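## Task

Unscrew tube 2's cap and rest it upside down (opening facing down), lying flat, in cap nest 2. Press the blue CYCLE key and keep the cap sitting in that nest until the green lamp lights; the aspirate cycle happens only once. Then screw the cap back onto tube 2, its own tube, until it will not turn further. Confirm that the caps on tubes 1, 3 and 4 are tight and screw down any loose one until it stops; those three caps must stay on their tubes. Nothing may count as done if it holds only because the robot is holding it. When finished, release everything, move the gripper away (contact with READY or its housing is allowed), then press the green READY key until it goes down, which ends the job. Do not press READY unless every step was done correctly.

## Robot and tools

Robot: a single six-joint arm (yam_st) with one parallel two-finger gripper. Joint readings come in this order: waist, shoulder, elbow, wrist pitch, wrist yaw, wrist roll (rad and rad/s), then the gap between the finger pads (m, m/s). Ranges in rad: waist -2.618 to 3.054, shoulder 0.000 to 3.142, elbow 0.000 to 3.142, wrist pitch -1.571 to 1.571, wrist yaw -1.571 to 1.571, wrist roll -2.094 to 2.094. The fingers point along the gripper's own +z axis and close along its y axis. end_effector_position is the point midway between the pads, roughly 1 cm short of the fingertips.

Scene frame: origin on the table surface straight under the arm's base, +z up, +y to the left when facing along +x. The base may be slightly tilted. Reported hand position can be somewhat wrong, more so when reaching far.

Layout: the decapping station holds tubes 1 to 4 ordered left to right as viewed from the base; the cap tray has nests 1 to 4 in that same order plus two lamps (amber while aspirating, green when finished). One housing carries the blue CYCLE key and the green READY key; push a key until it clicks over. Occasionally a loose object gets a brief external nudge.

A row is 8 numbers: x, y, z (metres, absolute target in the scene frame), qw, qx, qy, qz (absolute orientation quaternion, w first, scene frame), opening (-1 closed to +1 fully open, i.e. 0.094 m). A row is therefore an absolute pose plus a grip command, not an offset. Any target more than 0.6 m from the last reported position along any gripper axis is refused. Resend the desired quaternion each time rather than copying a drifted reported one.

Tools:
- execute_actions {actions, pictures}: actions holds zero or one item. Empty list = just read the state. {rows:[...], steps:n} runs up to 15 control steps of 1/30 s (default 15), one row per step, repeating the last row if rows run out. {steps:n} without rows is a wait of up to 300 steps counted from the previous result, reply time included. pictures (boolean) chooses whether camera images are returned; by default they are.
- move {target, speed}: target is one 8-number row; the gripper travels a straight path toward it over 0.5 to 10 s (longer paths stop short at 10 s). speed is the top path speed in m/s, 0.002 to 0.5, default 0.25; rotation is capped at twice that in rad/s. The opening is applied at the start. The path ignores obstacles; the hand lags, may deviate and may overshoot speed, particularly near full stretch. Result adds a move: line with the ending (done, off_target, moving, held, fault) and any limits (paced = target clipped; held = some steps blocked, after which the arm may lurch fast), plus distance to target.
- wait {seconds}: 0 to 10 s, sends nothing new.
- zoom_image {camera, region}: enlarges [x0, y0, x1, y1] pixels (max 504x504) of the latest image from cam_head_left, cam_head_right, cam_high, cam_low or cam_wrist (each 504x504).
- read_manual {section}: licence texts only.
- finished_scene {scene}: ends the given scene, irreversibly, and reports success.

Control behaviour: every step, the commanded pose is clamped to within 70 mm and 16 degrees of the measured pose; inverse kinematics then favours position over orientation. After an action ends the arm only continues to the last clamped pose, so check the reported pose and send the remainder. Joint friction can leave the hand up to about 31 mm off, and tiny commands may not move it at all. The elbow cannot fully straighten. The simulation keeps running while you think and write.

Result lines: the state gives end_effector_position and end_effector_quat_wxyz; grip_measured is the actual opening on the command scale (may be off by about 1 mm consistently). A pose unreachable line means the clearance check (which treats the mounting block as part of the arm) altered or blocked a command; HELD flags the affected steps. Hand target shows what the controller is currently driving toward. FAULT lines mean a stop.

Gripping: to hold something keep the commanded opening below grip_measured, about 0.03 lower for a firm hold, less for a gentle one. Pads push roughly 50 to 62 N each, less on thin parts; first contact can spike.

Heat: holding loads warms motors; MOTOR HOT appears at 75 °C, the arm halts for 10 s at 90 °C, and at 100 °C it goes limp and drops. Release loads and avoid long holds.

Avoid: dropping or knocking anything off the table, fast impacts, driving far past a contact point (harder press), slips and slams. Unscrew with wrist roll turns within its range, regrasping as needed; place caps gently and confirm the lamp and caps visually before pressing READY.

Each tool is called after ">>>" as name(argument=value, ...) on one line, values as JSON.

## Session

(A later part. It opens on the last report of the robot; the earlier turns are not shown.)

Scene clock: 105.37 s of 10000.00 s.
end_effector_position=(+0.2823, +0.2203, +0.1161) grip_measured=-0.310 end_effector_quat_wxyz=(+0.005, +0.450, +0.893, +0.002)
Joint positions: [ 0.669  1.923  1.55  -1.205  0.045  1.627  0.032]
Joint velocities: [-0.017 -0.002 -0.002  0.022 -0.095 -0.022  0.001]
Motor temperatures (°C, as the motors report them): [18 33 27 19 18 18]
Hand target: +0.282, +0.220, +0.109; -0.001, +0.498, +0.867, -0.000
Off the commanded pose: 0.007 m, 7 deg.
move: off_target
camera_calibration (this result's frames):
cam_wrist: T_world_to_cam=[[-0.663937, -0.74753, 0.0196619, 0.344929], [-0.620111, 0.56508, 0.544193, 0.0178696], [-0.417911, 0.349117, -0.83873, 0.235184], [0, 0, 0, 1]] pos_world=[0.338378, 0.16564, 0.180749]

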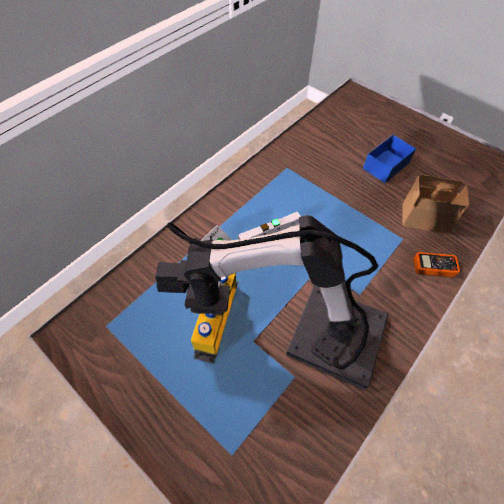

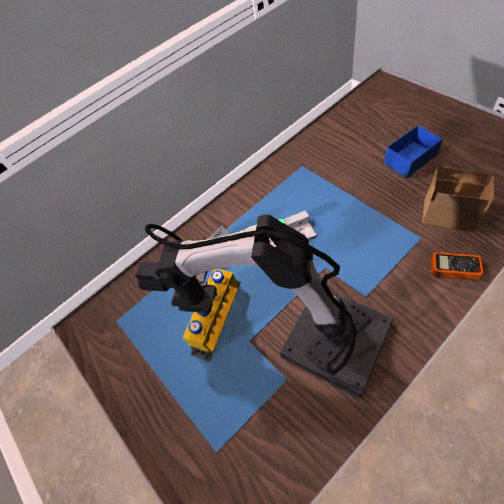

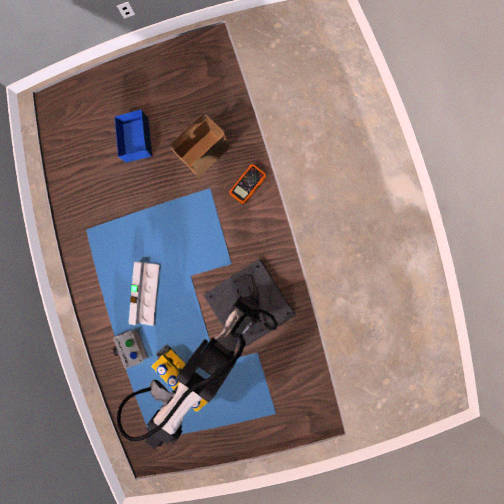

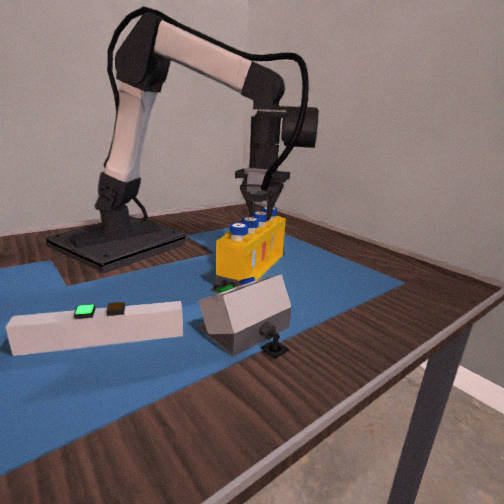

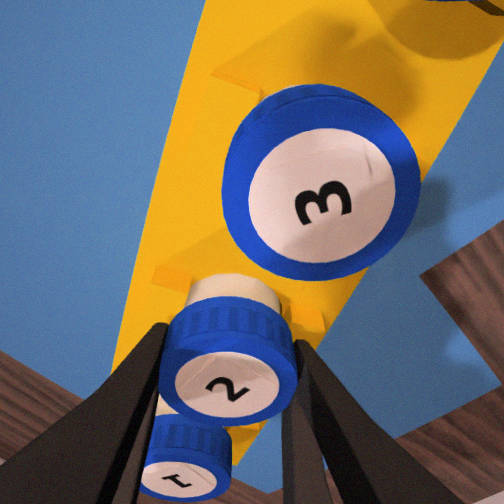

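>>> execute_actions(actions=[{"rows":[[0.2823,0.2203,0.116,0,0.45,0.893,0,0.0]],"steps":8}], pictures=false)

>>> move(target=[0.2823,0.2203,0.148,0,0.35,0.9367,0,0.0])

>>> move(target=[0.2575,0.2665,0.145,0,0.2588,0.9659,0,0.0])

Scene clock: 107.13 s of 10000.00 s.
end_effector_position=(+0.2819, +0.2206, +0.1161) grip_measured=-0.002 end_effector_quat_wxyz=(+0.004, +0.449, +0.893, +0.003)
Joint positions: [ 0.669  1.923  1.55  -1.205  0.043  1.625  0.047]
Joint velocities: [ 0.017 -0.017 -0.012  0.037 -0.066 -0.037  0.001]
Motor temperatures (°C, as the motors report them): [18 33 27 19 18 18]
Hand target: +0.282, +0.220, +0.116; +0.000, +0.450, +0.893, +0.000
Off the commanded pose: 0.000 m, 1 deg.
Steps of this call (steps 1 to 45: nothing new was sent; steps 46 to 53: all 8 steps of this action). Readings (end_effector_position):
46: (+0.2821, +0.2204, +0.1161)
47: (+0.2821, +0.2204, +0.1161)
49: (+0.2820, +0.2205, +0.1161)
53: the state above

Scene clock: 108.37 s of 10000.00 s.
end_effector_position=(+0.2822, +0.2195, +0.1445) grip_measured=-0.002 end_effector_quat_wxyz=(+0.002, +0.356, +0.935, -0.002)
Joint positions: [ 0.669  1.923  1.663 -1.328  0.042  1.421  0.047]
Joint velocities: [ 0.002 -0.002 -0.002 -0.007 -0.007  0.022  0.   ]
Motor temperatures (°C, as the motors report them): [18 33 27 19 18 18]
Hand target: +0.283, +0.221, +0.148; +0.000, +0.350, +0.937, +0.000
Off the commanded pose: 0.004 m, 1 deg.
move: done
camera_calibration (this result's frames):
cam_wrist: T_world_to_cam=[[-0.496463, -0.867551, 0.0296547, 0.321305], [-0.717876, 0.429537, 0.547862, 0.0596533], [-0.488036, 0.250705, -0.836043, 0.300247], [0, 0, 0, 1]] pos_world=[0.348871, 0.177852, 0.208809]

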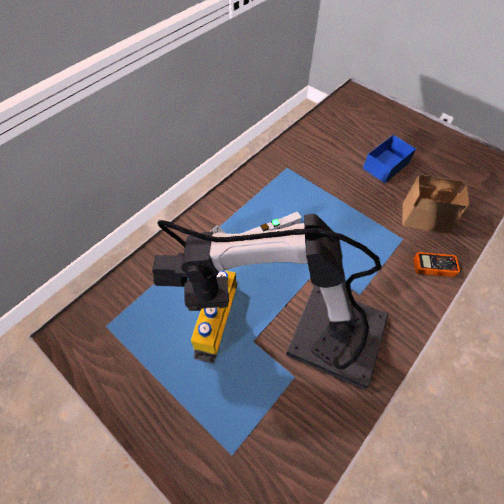

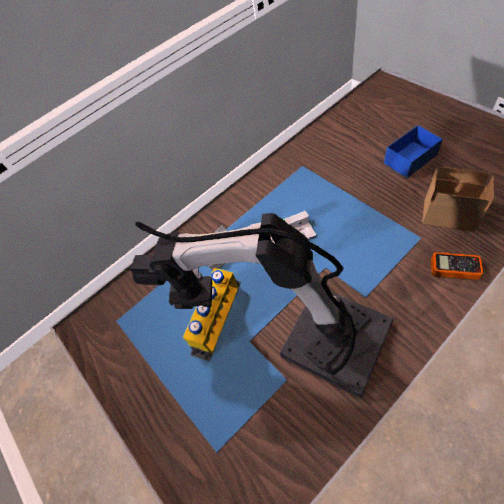

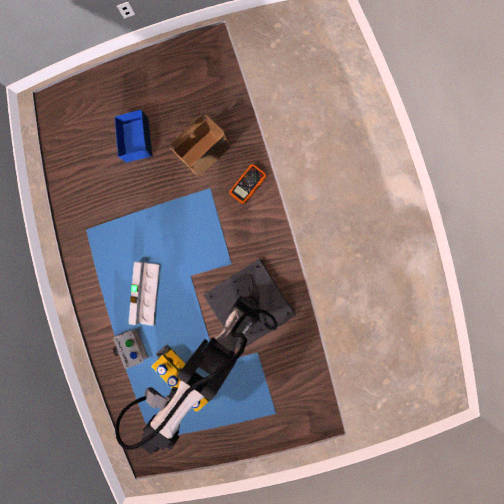

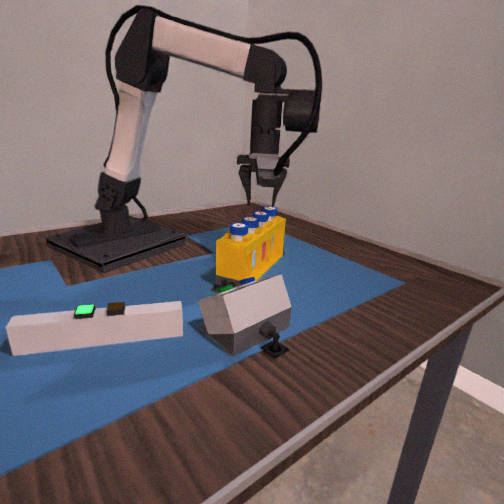

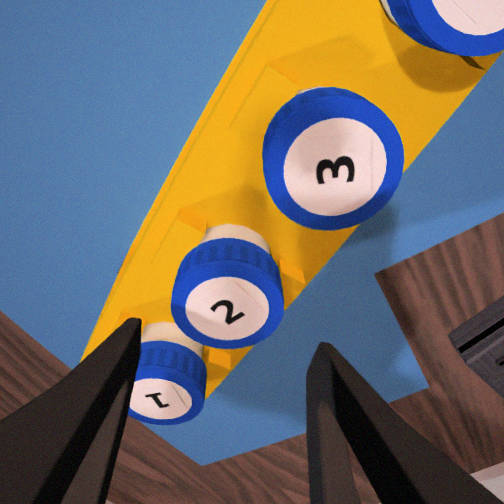

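Scene clock: 109.17 s of 10000.00 s.
end_effector_position=(+0.2565, +0.2649, +0.1447) grip_measured=-0.002 end_effector_quat_wxyz=(+0.003, +0.266, +0.964, +0.003)
Joint positions: [ 0.806  1.967  1.717 -1.333  0.038  1.368  0.047]
Joint velocities: [ 0.012  0.032  0.012 -0.037  0.051 -0.037 -0.   ]
Motor temperatures (°C, as the motors report them): [18 33 27 19 18 18]
Hand target: +0.257, +0.266, +0.145; +0.001, +0.259, +0.966, -0.000
Off the commanded pose: 0.002 m, 1 deg.
move: done
camera_calibration (this result's frames):
cam_wrist: T_world_to_cam=[[-0.324404, -0.945681, 0.0212008, 0.325749], [-0.788316, 0.282673, 0.546492, 0.0788287], [-0.5228, 0.160571, -0.837196, 0.309437], [0, 0, 0, 1]] pos_world=[0.32959, 0.236085, 0.209074]

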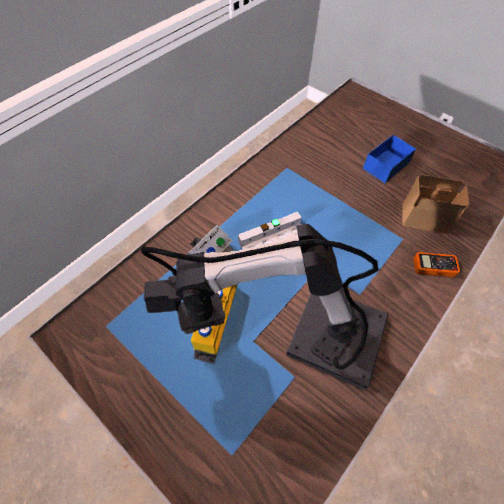

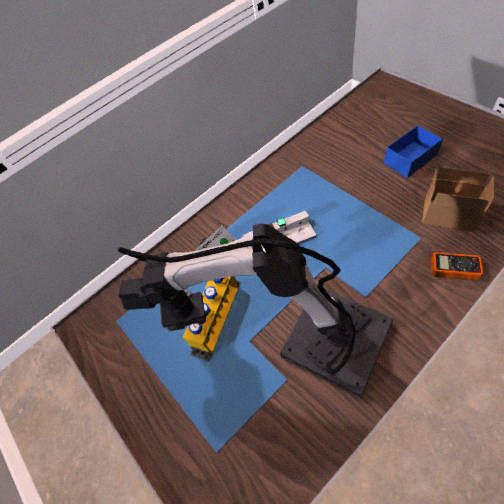

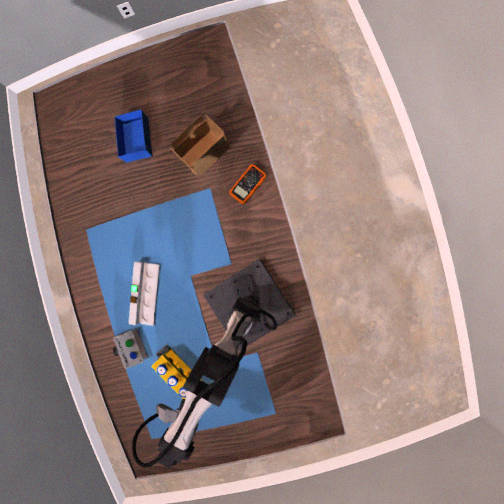

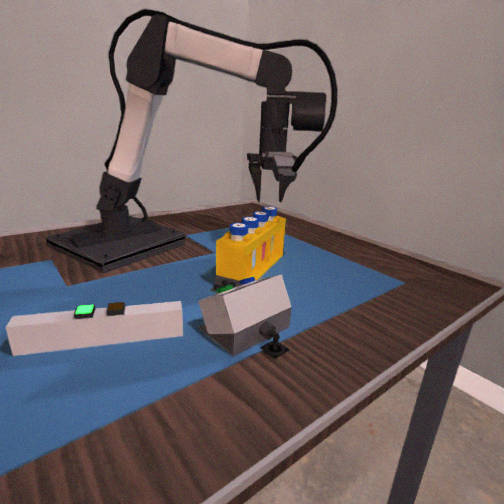

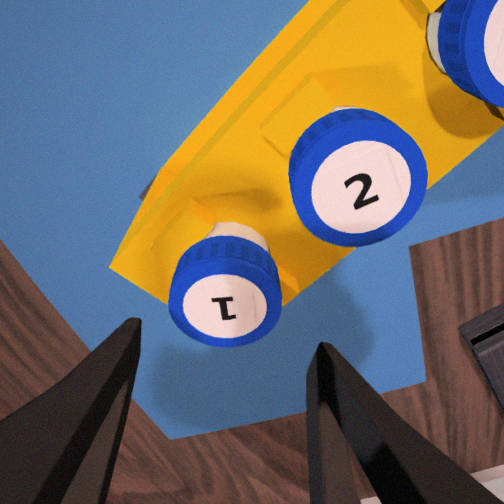

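>>> move(target=[0.2575,0.2665,0.14,0,-0.9063,0.4226,0,0.0], speed=0.5)

>>> move(target=[0.2575,0.2665,0.109,0,-0.9063,0.4226,0,0.0], speed=0.1)

Scene clock: 113.57 s of 10000.00 s.
end_effector_position=(+0.2564, +0.2647, +0.1448) grip_measured=-0.002 end_effector_quat_wxyz=(-0.003, +0.904, -0.428, +0.003)
Joint positions: [ 0.806  1.967  1.717 -1.335  0.038 -1.427  0.047]
Joint velocities: [-0.007  0.007 -0.002 -0.007 -0.081 -0.066  0.   ]
Motor temperatures (°C, as the motors report them): [18 34 28 19 18 18]
Hand target: +0.257, +0.266, +0.140; -0.000, +0.906, -0.423, +0.000
Off the commanded pose: 0.005 m, 1 deg.
move: done
camera_calibration (this result's frames):
cam_wrist: T_world_to_cam=[[0.62615, 0.778991, 0.0332858, -0.3764], [0.63674, -0.535515, 0.554784, -0.0712822], [0.449997, -0.326184, -0.831328, 0.188051], [0, 0, 0, 1]] pos_world=[0.196449, 0.316379, 0.208407]

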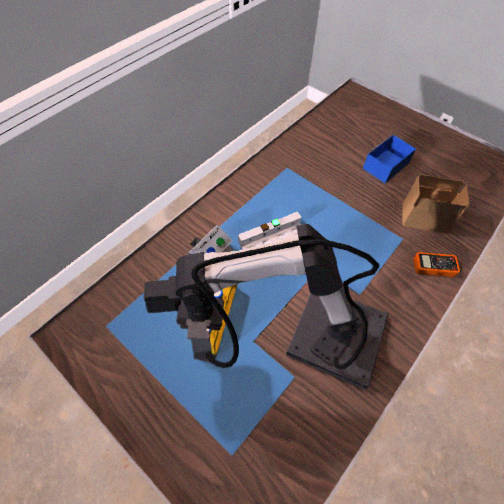

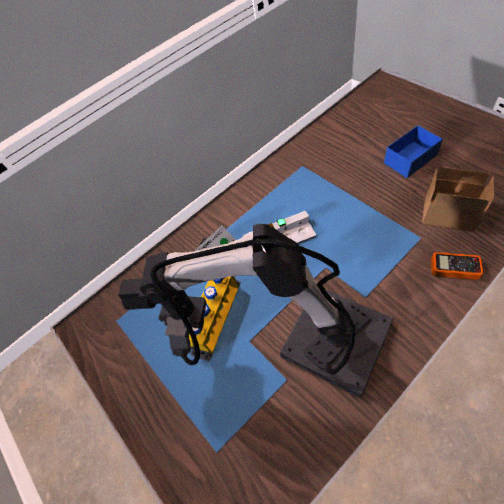

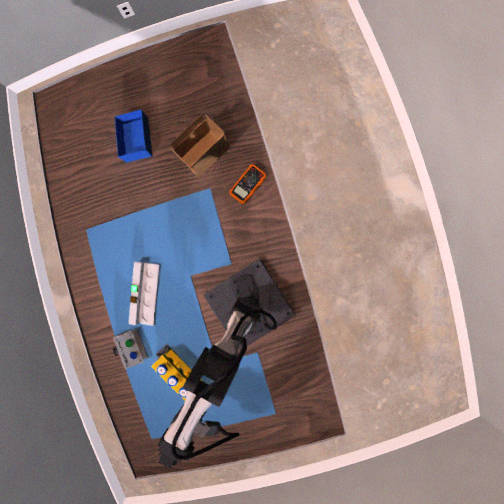

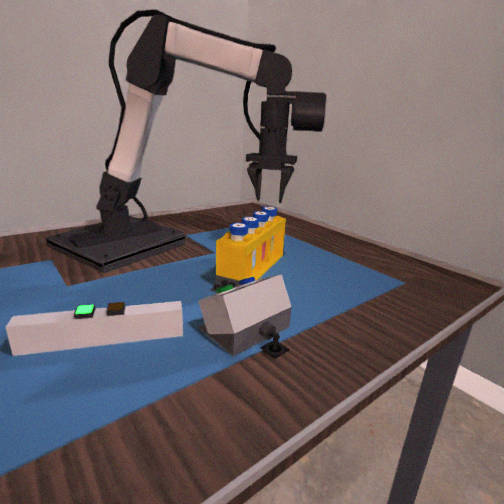

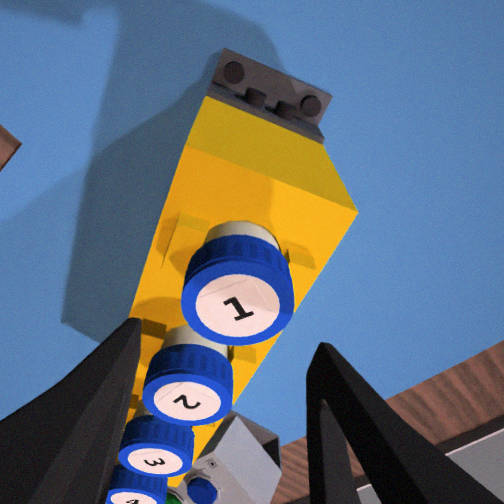

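Scene clock: 114.50 s of 10000.00 s.
end_effector_position=(+0.2567, +0.2664, +0.1167) grip_measured=-0.002 end_effector_quat_wxyz=(-0.004, +0.905, -0.426, +0.003)
Joint positions: [ 0.806  1.975  1.616 -1.223  0.038 -1.432  0.047]
Joint velocities: [-0.012  0.012  0.002  0.007 -0.095  0.022  0.   ]
Motor temperatures (°C, as the motors report them): [18 34 28 19 18 18]
Hand target: +0.257, +0.266, +0.109; +0.000, +0.906, -0.423, -0.000
Off the commanded pose: 0.008 m, 1 deg.
move: done
camera_calibration (this result's frames):
cam_wrist: T_world_to_cam=[[0.622292, 0.781925, 0.0366876, -0.377232], [0.638033, -0.533813, 0.554939, -0.0557324], [0.453505, -0.321926, -0.831081, 0.163066], [0, 0, 0, 1]] pos_world=[0.196356, 0.317711, 0.180289]

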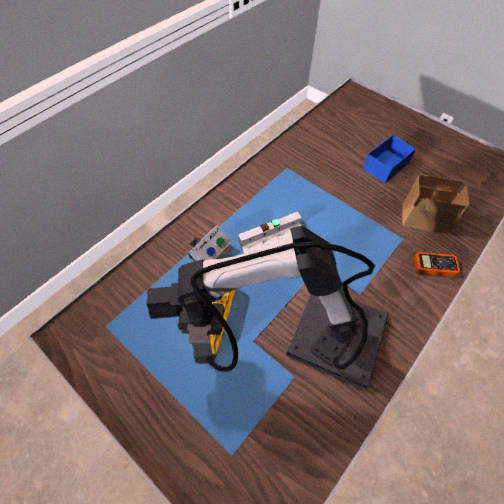

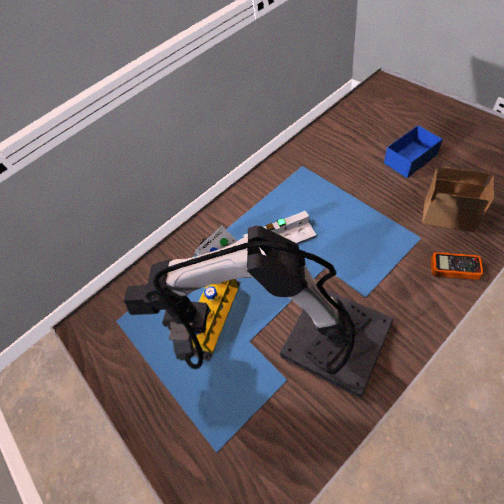

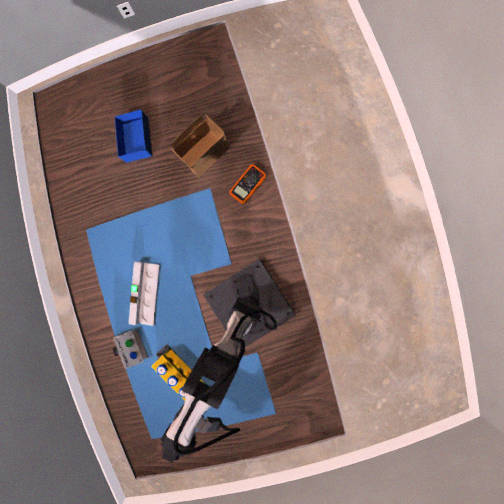

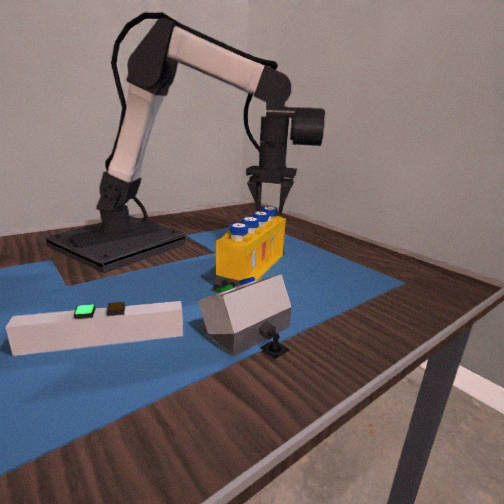

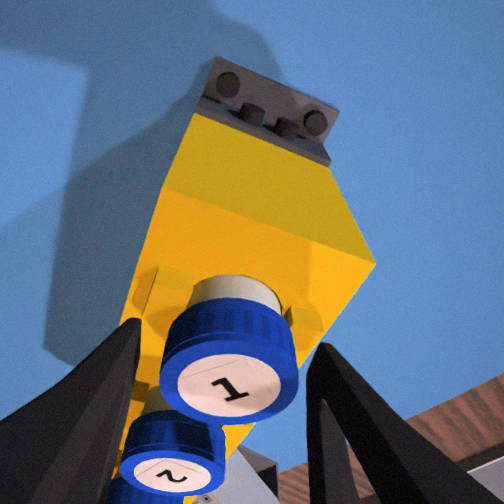

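Grip and turn 50° first.

>>> execute_actions(actions=[{"rows":[[0.2575,0.2665,0.109,0,-0.9063,0.4226,0,-0.36]],"steps":10}], pictures=false)

>>> move(target=[0.2575,0.2665,0.109,0,-0.6428,0.766,0,-0.36], speed=0.5)

Scene clock: 115.53 s of 10000.00 s.
end_effector_position=(+0.2570, +0.2669, +0.1167) grip_measured=-0.313 end_effector_quat_wxyz=(-0.005, +0.905, -0.425, +0.003)
Joint positions: [ 0.806  1.975  1.616 -1.22   0.038 -1.434  0.032]
Joint velocities: [-0.007 -0.022  0.007  0.007  0.007  0.037 -0.   ]
Motor temperatures (°C, as the motors report them): [18 34 28 19 18 18]
Hand target: +0.257, +0.266, +0.109; -0.000, +0.906, -0.423, -0.000
Off the commanded pose: 0.008 m, 1 deg.
Steps of this call (steps 1 to 21: nothing new was sent; steps 22 to 31: all 10 steps of this action). Readings (end_effector_position):
22: (+0.2569, +0.2667, +0.1167)
23: (+0.2570, +0.2668, +0.1167)
25: (+0.2570, +0.2669, +0.1167)
29: (+0.2570, +0.2669, +0.1167)
31: the state above

Scene clock: 117.33 s of 10000.00 s.
end_effector_position=(+0.2576, +0.2675, +0.1167) grip_measured=-0.311 end_effector_quat_wxyz=(-0.008, +0.691, -0.723, +0.001)
Joint positions: [ 0.806  1.975  1.616 -1.217  0.038 -0.696  0.032]
Joint velocities: [-0.007  0.002  0.002 -0.037 -0.022 -0.037  0.001]
Motor temperatures (°C, as the motors report them): [18 34 28 19 18 18]
Hand target: +0.257, +0.266, +0.109; +0.000, +0.645, -0.764, -0.001
Off the commanded pose: 0.008 m, 7 deg.
move: off_target; limits=paced
camera_calibration (this result's frames):
cam_wrist: T_world_to_cam=[[0.986036, 0.161298, 0.0414287, -0.306882], [0.112929, -0.830461, 0.54551, 0.159925], [0.122395, -0.533214, -0.83708, 0.305497], [0, 0, 0, 1]] pos_world=[0.247145, 0.345206, 0.181198]

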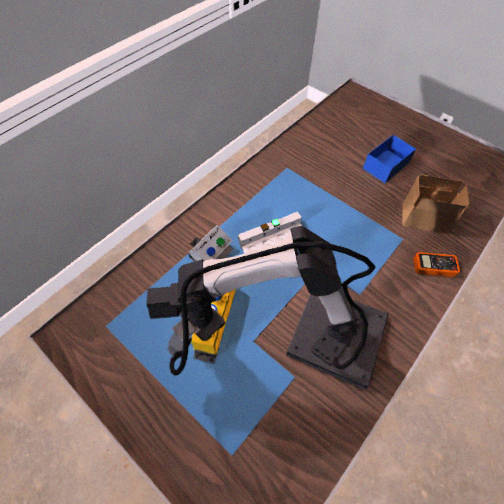

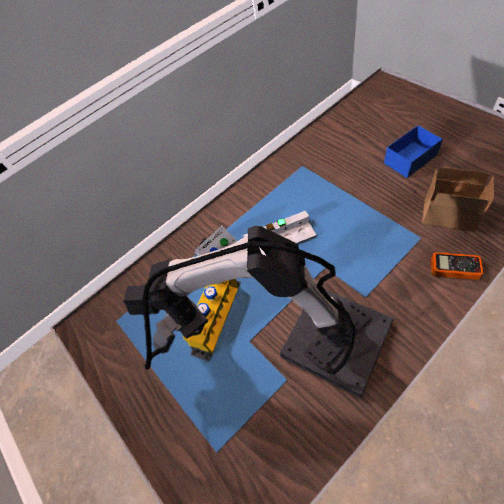

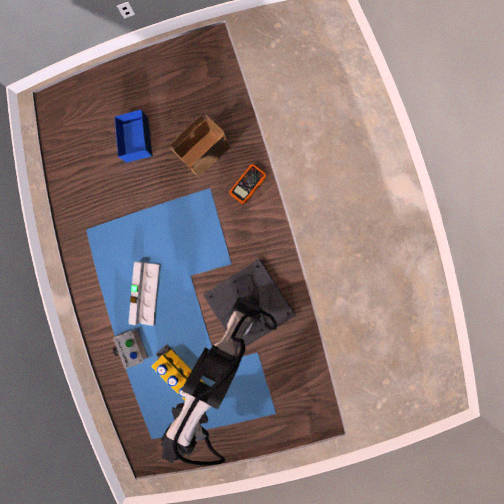

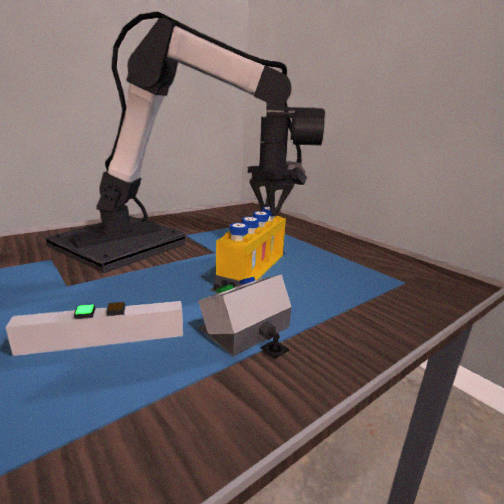

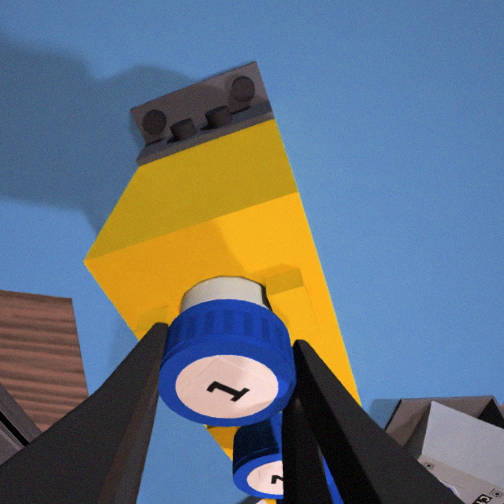

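>>> execute_actions(actions=[{"rows":[[0.2575,0.2670,0.1167,0,-0.691,0.723,0,0.0]],"steps":8}], pictures=false)

>>> move(target=[0.2575,0.2665,0.148,0,-0.75,0.6614,0,0.0])

>>> move(target=[0.307,0.174,0.143,0,-0.866,0.5,0,0.0])

>>> move(target=[0.307,0.174,0.109,0,-0.866,0.5,0,0.0], speed=0.1)

Scene clock: 119.40 s of 10000.00 s.
end_effector_position=(+0.2563, +0.2660, +0.1167) grip_measured=-0.002 end_effector_quat_wxyz=(-0.004, +0.692, -0.722, +0.001)
Joint positions: [ 0.806  1.975  1.616 -1.225  0.038 -0.698  0.047]
Joint velocities: [-0.012 -0.017 -0.007 -0.007  0.037 -0.037 -0.   ]
Motor temperatures (°C, as the motors report them): [18 34 28 19 18 18]
Hand target: +0.257, +0.267, +0.117; -0.000, +0.691, -0.723, +0.000
Off the commanded pose: 0.002 m, 1 deg.
Steps of this call (steps 1 to 54: nothing new was sent; steps 55 to 62: all 8 steps of this action). Readings (end_effector_position):
55: (+0.2575, +0.2673, +0.1167)
56: (+0.2573, +0.2671, +0.1167)
58: (+0.2568, +0.2666, +0.1167)
62: the state above

Scene clock: 120.60 s of 10000.00 s.
end_effector_position=(+0.2574, +0.2657, +0.1468) grip_measured=-0.002 end_effector_quat_wxyz=(-0.003, +0.746, -0.666, +0.002)
Joint positions: [ 0.806  1.975  1.736 -1.347  0.038 -0.854  0.047]
Joint velocities: [ 0.012  0.002 -0.012 -0.051 -0.066  0.007 -0.001]
Motor temperatures (°C, as the motors report them): [18 34 28 19 18 18]
Hand target: +0.258, +0.267, +0.148; -0.000, +0.750, -0.661, +0.000
Off the commanded pose: 0.001 m, 1 deg.
move: done
camera_calibration (this result's frames):
cam_wrist: T_world_to_cam=[[0.948489, 0.315082, 0.0330417, -0.337584], [0.245487, -0.796878, 0.552016, 0.098026], [0.20026, -0.51547, -0.833179, 0.304458], [0, 0, 0, 1]] pos_world=[0.23516, 0.34142, 0.21071]

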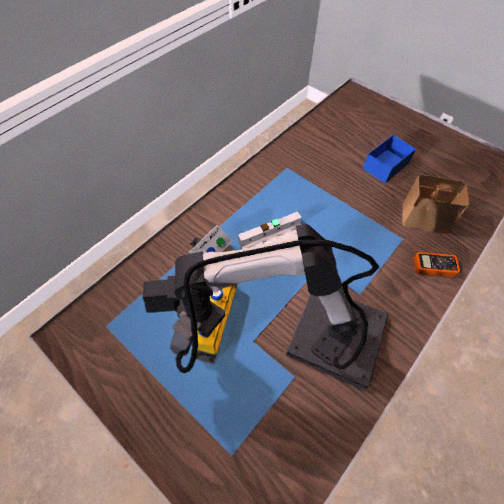

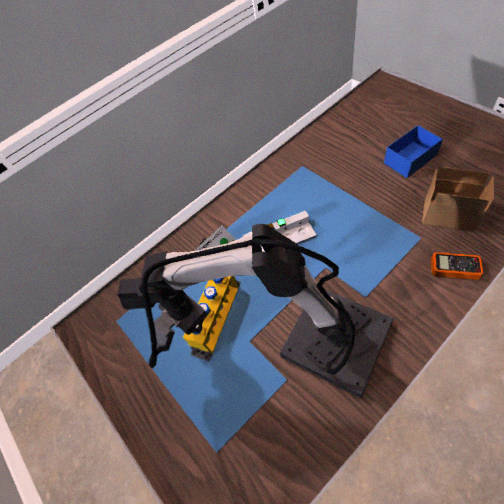

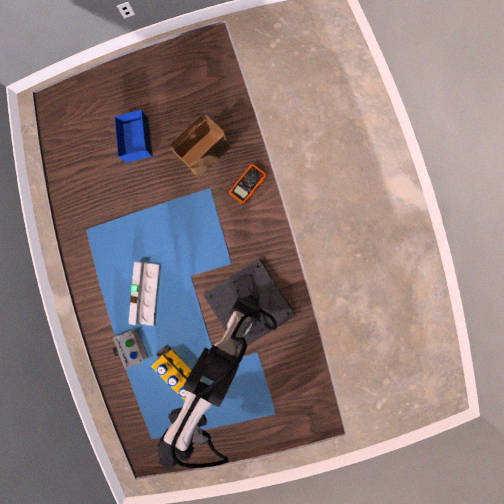

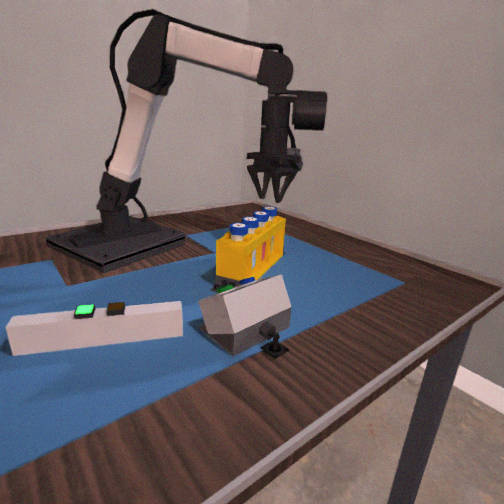

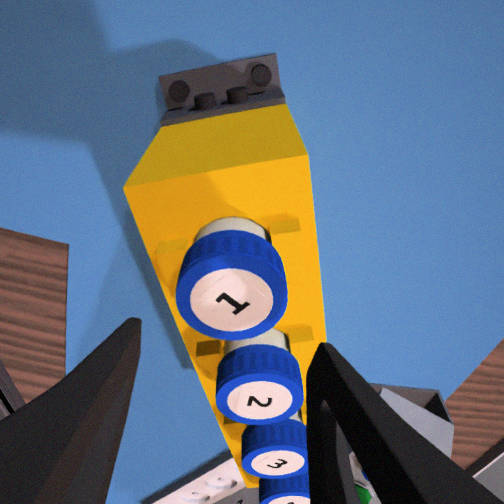

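Scene clock: 122.07 s of 10000.00 s.
end_effector_position=(+0.3085, +0.1747, +0.1398) grip_measured=-0.002 end_effector_quat_wxyz=(+0.009, +0.863, -0.504, -0.004)
Joint positions: [ 0.523  1.921  1.65  -1.329  0.041 -1.536  0.047]
Joint velocities: [ 0.002  0.012  0.002 -0.051 -0.037 -0.022  0.   ]
Motor temperatures (°C, as the motors report them): [18 34 28 19 18 18]
Hand target: +0.308, +0.174, +0.143; -0.001, +0.866, -0.500, -0.001
Off the commanded pose: 0.004 m, 1 deg.
move: done
camera_calibration (this result's frames):
cam_wrist: T_world_to_cam=[[0.751203, 0.660029, 0.00743708, -0.352965], [0.548104, -0.630016, 0.550148, -0.105363], [0.367799, -0.409196, -0.835034, 0.171504], [0, 0, 0, 1]] pos_world=[0.259819, 0.236766, 0.203802]

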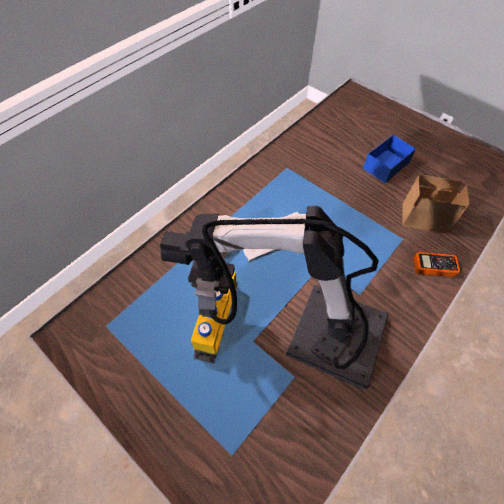

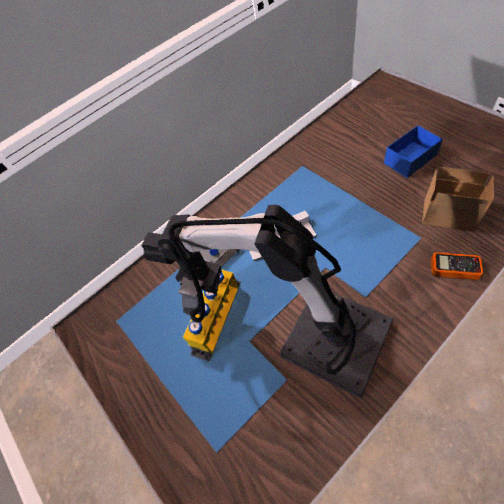

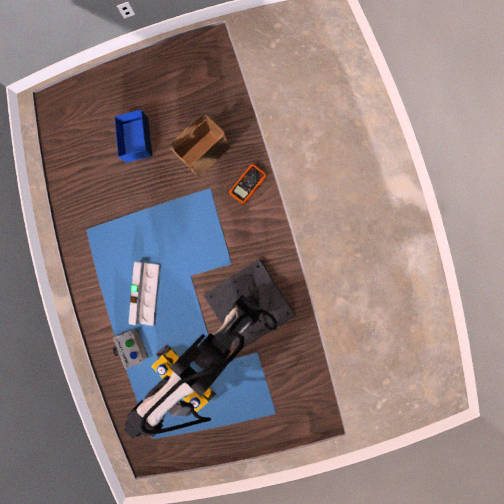

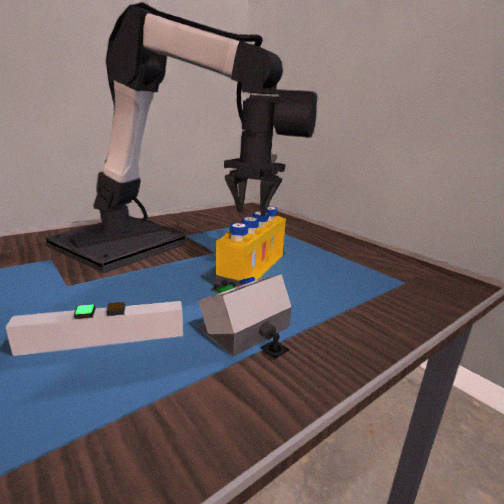

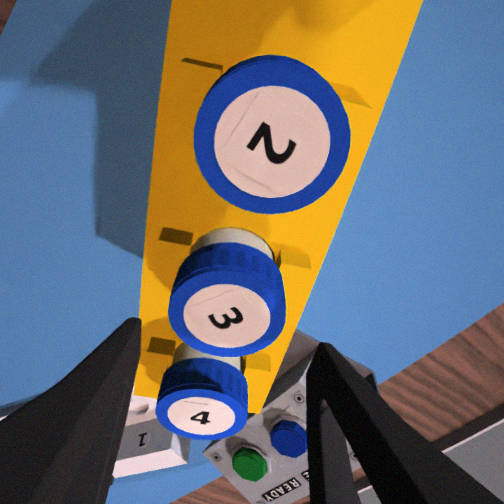

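Scene clock: 122.87 s of 10000.00 s.
end_effector_position=(+0.3048, +0.1737, +0.1116) grip_measured=-0.002 end_effector_quat_wxyz=(+0.009, +0.864, -0.503, -0.004)
Joint positions: [ 0.523  1.915  1.529 -1.214  0.041 -1.54   0.047]
Joint velocities: [-0.007 -0.012 -0.002  0.066 -0.066 -0.007 -0.   ]
Motor temperatures (°C, as the motors report them): [18 34 28 19 18 18]
Hand target: +0.307, +0.174, +0.109; +0.000, +0.866, -0.500, -0.000
Off the commanded pose: 0.003 m, 1 deg.
move: done
camera_calibration (this result's frames):
cam_wrist: T_world_to_cam=[[0.748429, 0.66317, 0.00775379, -0.349041], [0.550475, -0.627682, 0.550448, -0.0896324], [0.369907, -0.407703, -0.834834, 0.147959], [0, 0, 0, 1]] pos_world=[0.255841, 0.235536, 0.175566]

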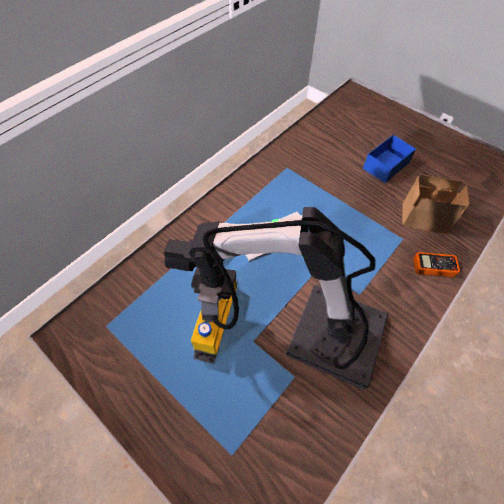

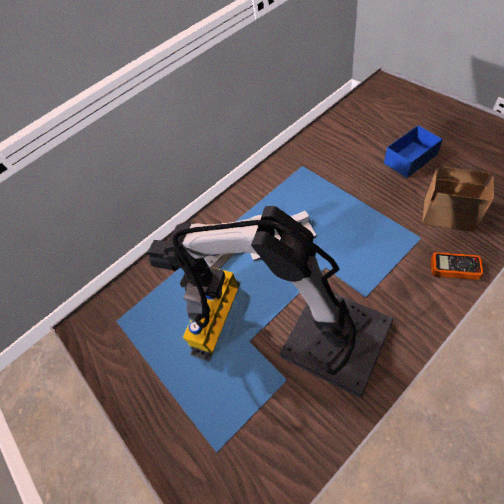

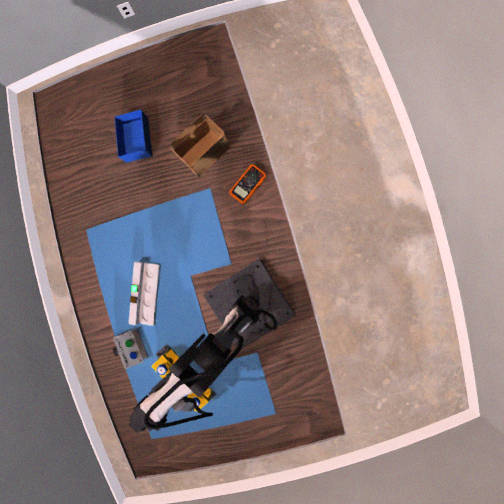

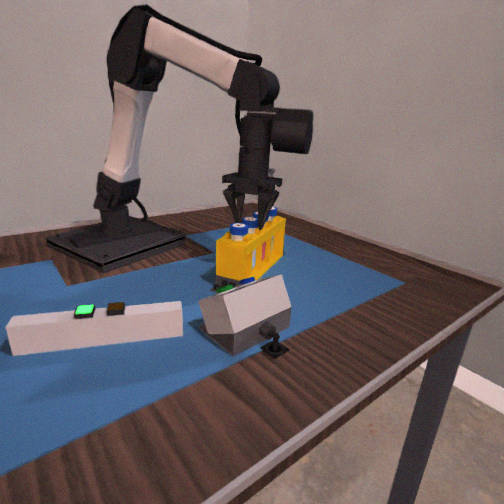

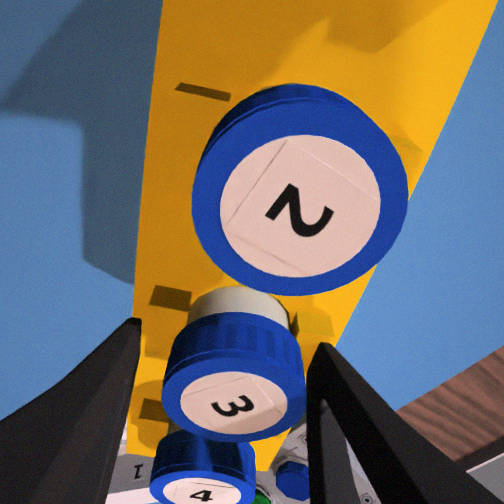

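>>> execute_actions(actions=[{"rows":[[0.307,0.174,0.111,0,-0.866,0.5,0,-0.36]],"steps":10}], pictures=false)

>>> move(target=[0.307,0.174,0.111,0,-0.6428,0.766,0,-0.36], speed=0.5)

Scene clock: 124.10 s of 10000.00 s.
end_effector_position=(+0.3064, +0.1748, +0.1112) grip_measured=-0.310 end_effector_quat_wxyz=(+0.005, +0.865, -0.502, -0.002)
Joint positions: [ 0.523  1.914  1.526 -1.203  0.041 -1.541  0.032]
Joint velocities: [ 0.002 -0.002  0.002  0.037  0.007  0.037 -0.   ]
Motor temperatures (°C, as the motors report them): [18 34 28 19 18 18]
Hand target: +0.307, +0.174, +0.111; +0.000, +0.866, -0.500, -0.000
Off the commanded pose: 0.001 m, 1 deg.
Steps of this call (steps 1 to 27: nothing new was sent; steps 28 to 37: all 10 steps of this action). Readings (end_effector_position):
28: (+0.3075, +0.1754, +0.1111)
29: (+0.3065, +0.1748, +0.1111)
31: (+0.3064, +0.1748, +0.1112)
35: (+0.3064, +0.1748, +0.1112)
37: the state above

Scene clock: 125.80 s of 10000.00 s.
end_effector_position=(+0.3070, +0.1758, +0.1112) grip_measured=-0.309 end_effector_quat_wxyz=(+0.002, +0.683, -0.730, -0.001)
Joint positions: [ 0.523  1.914  1.526 -1.199  0.037 -0.957  0.032]
Joint velocities: [ 0.002 -0.007 -0.002  0.066 -0.037  0.022 -0.   ]
Motor temperatures (°C, as the motors report them): [18 34 28 19 18 18]
Hand target: +0.307, +0.174, +0.111; +0.000, +0.644, -0.765, -0.001
Off the commanded pose: 0.002 m, 6 deg.
move: off_target; limits=paced
camera_calibration (this result's frames):
cam_wrist: T_world_to_cam=[[0.989813, 0.140779, 0.0212535, -0.335907], [0.105759, -0.826958, 0.552227, 0.0820367], [0.0953177, -0.544354, -0.833423, 0.255795], [0, 0, 0, 1]] pos_world=[0.299427, 0.254373, 0.175022]

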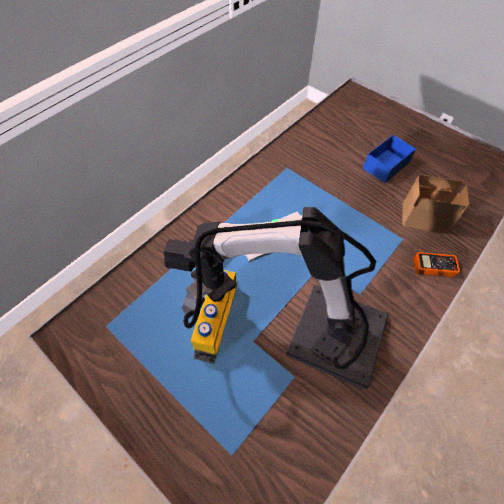

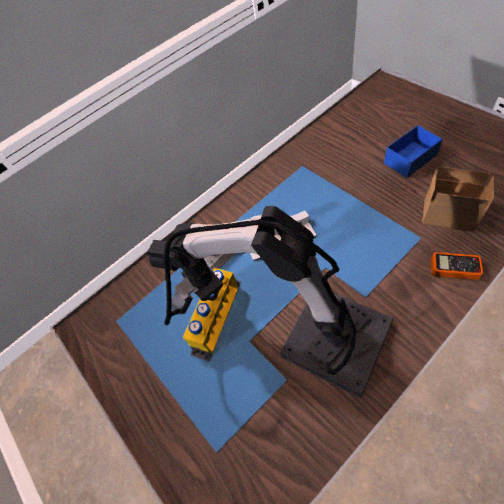

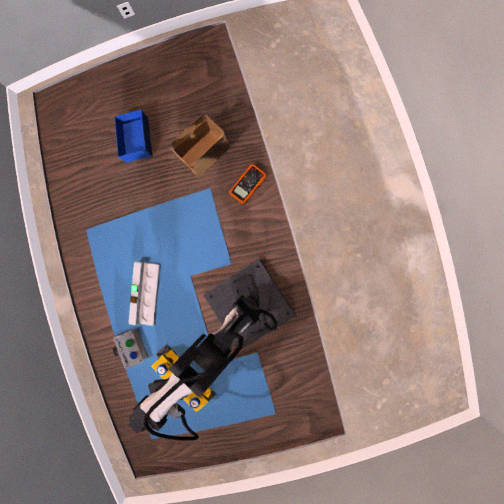

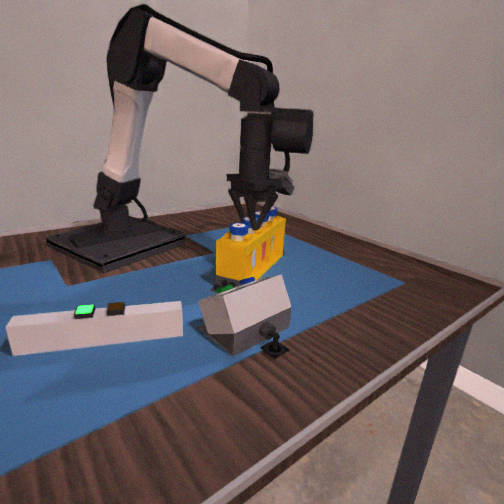

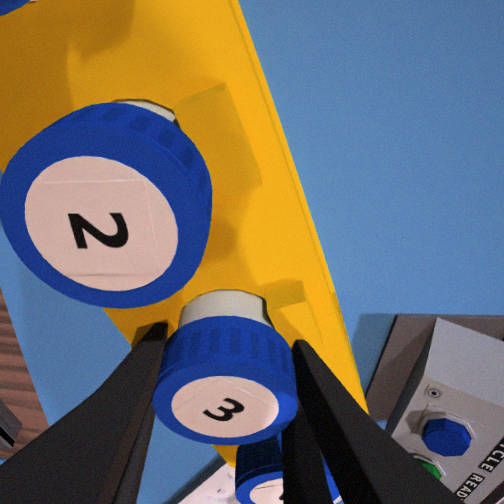

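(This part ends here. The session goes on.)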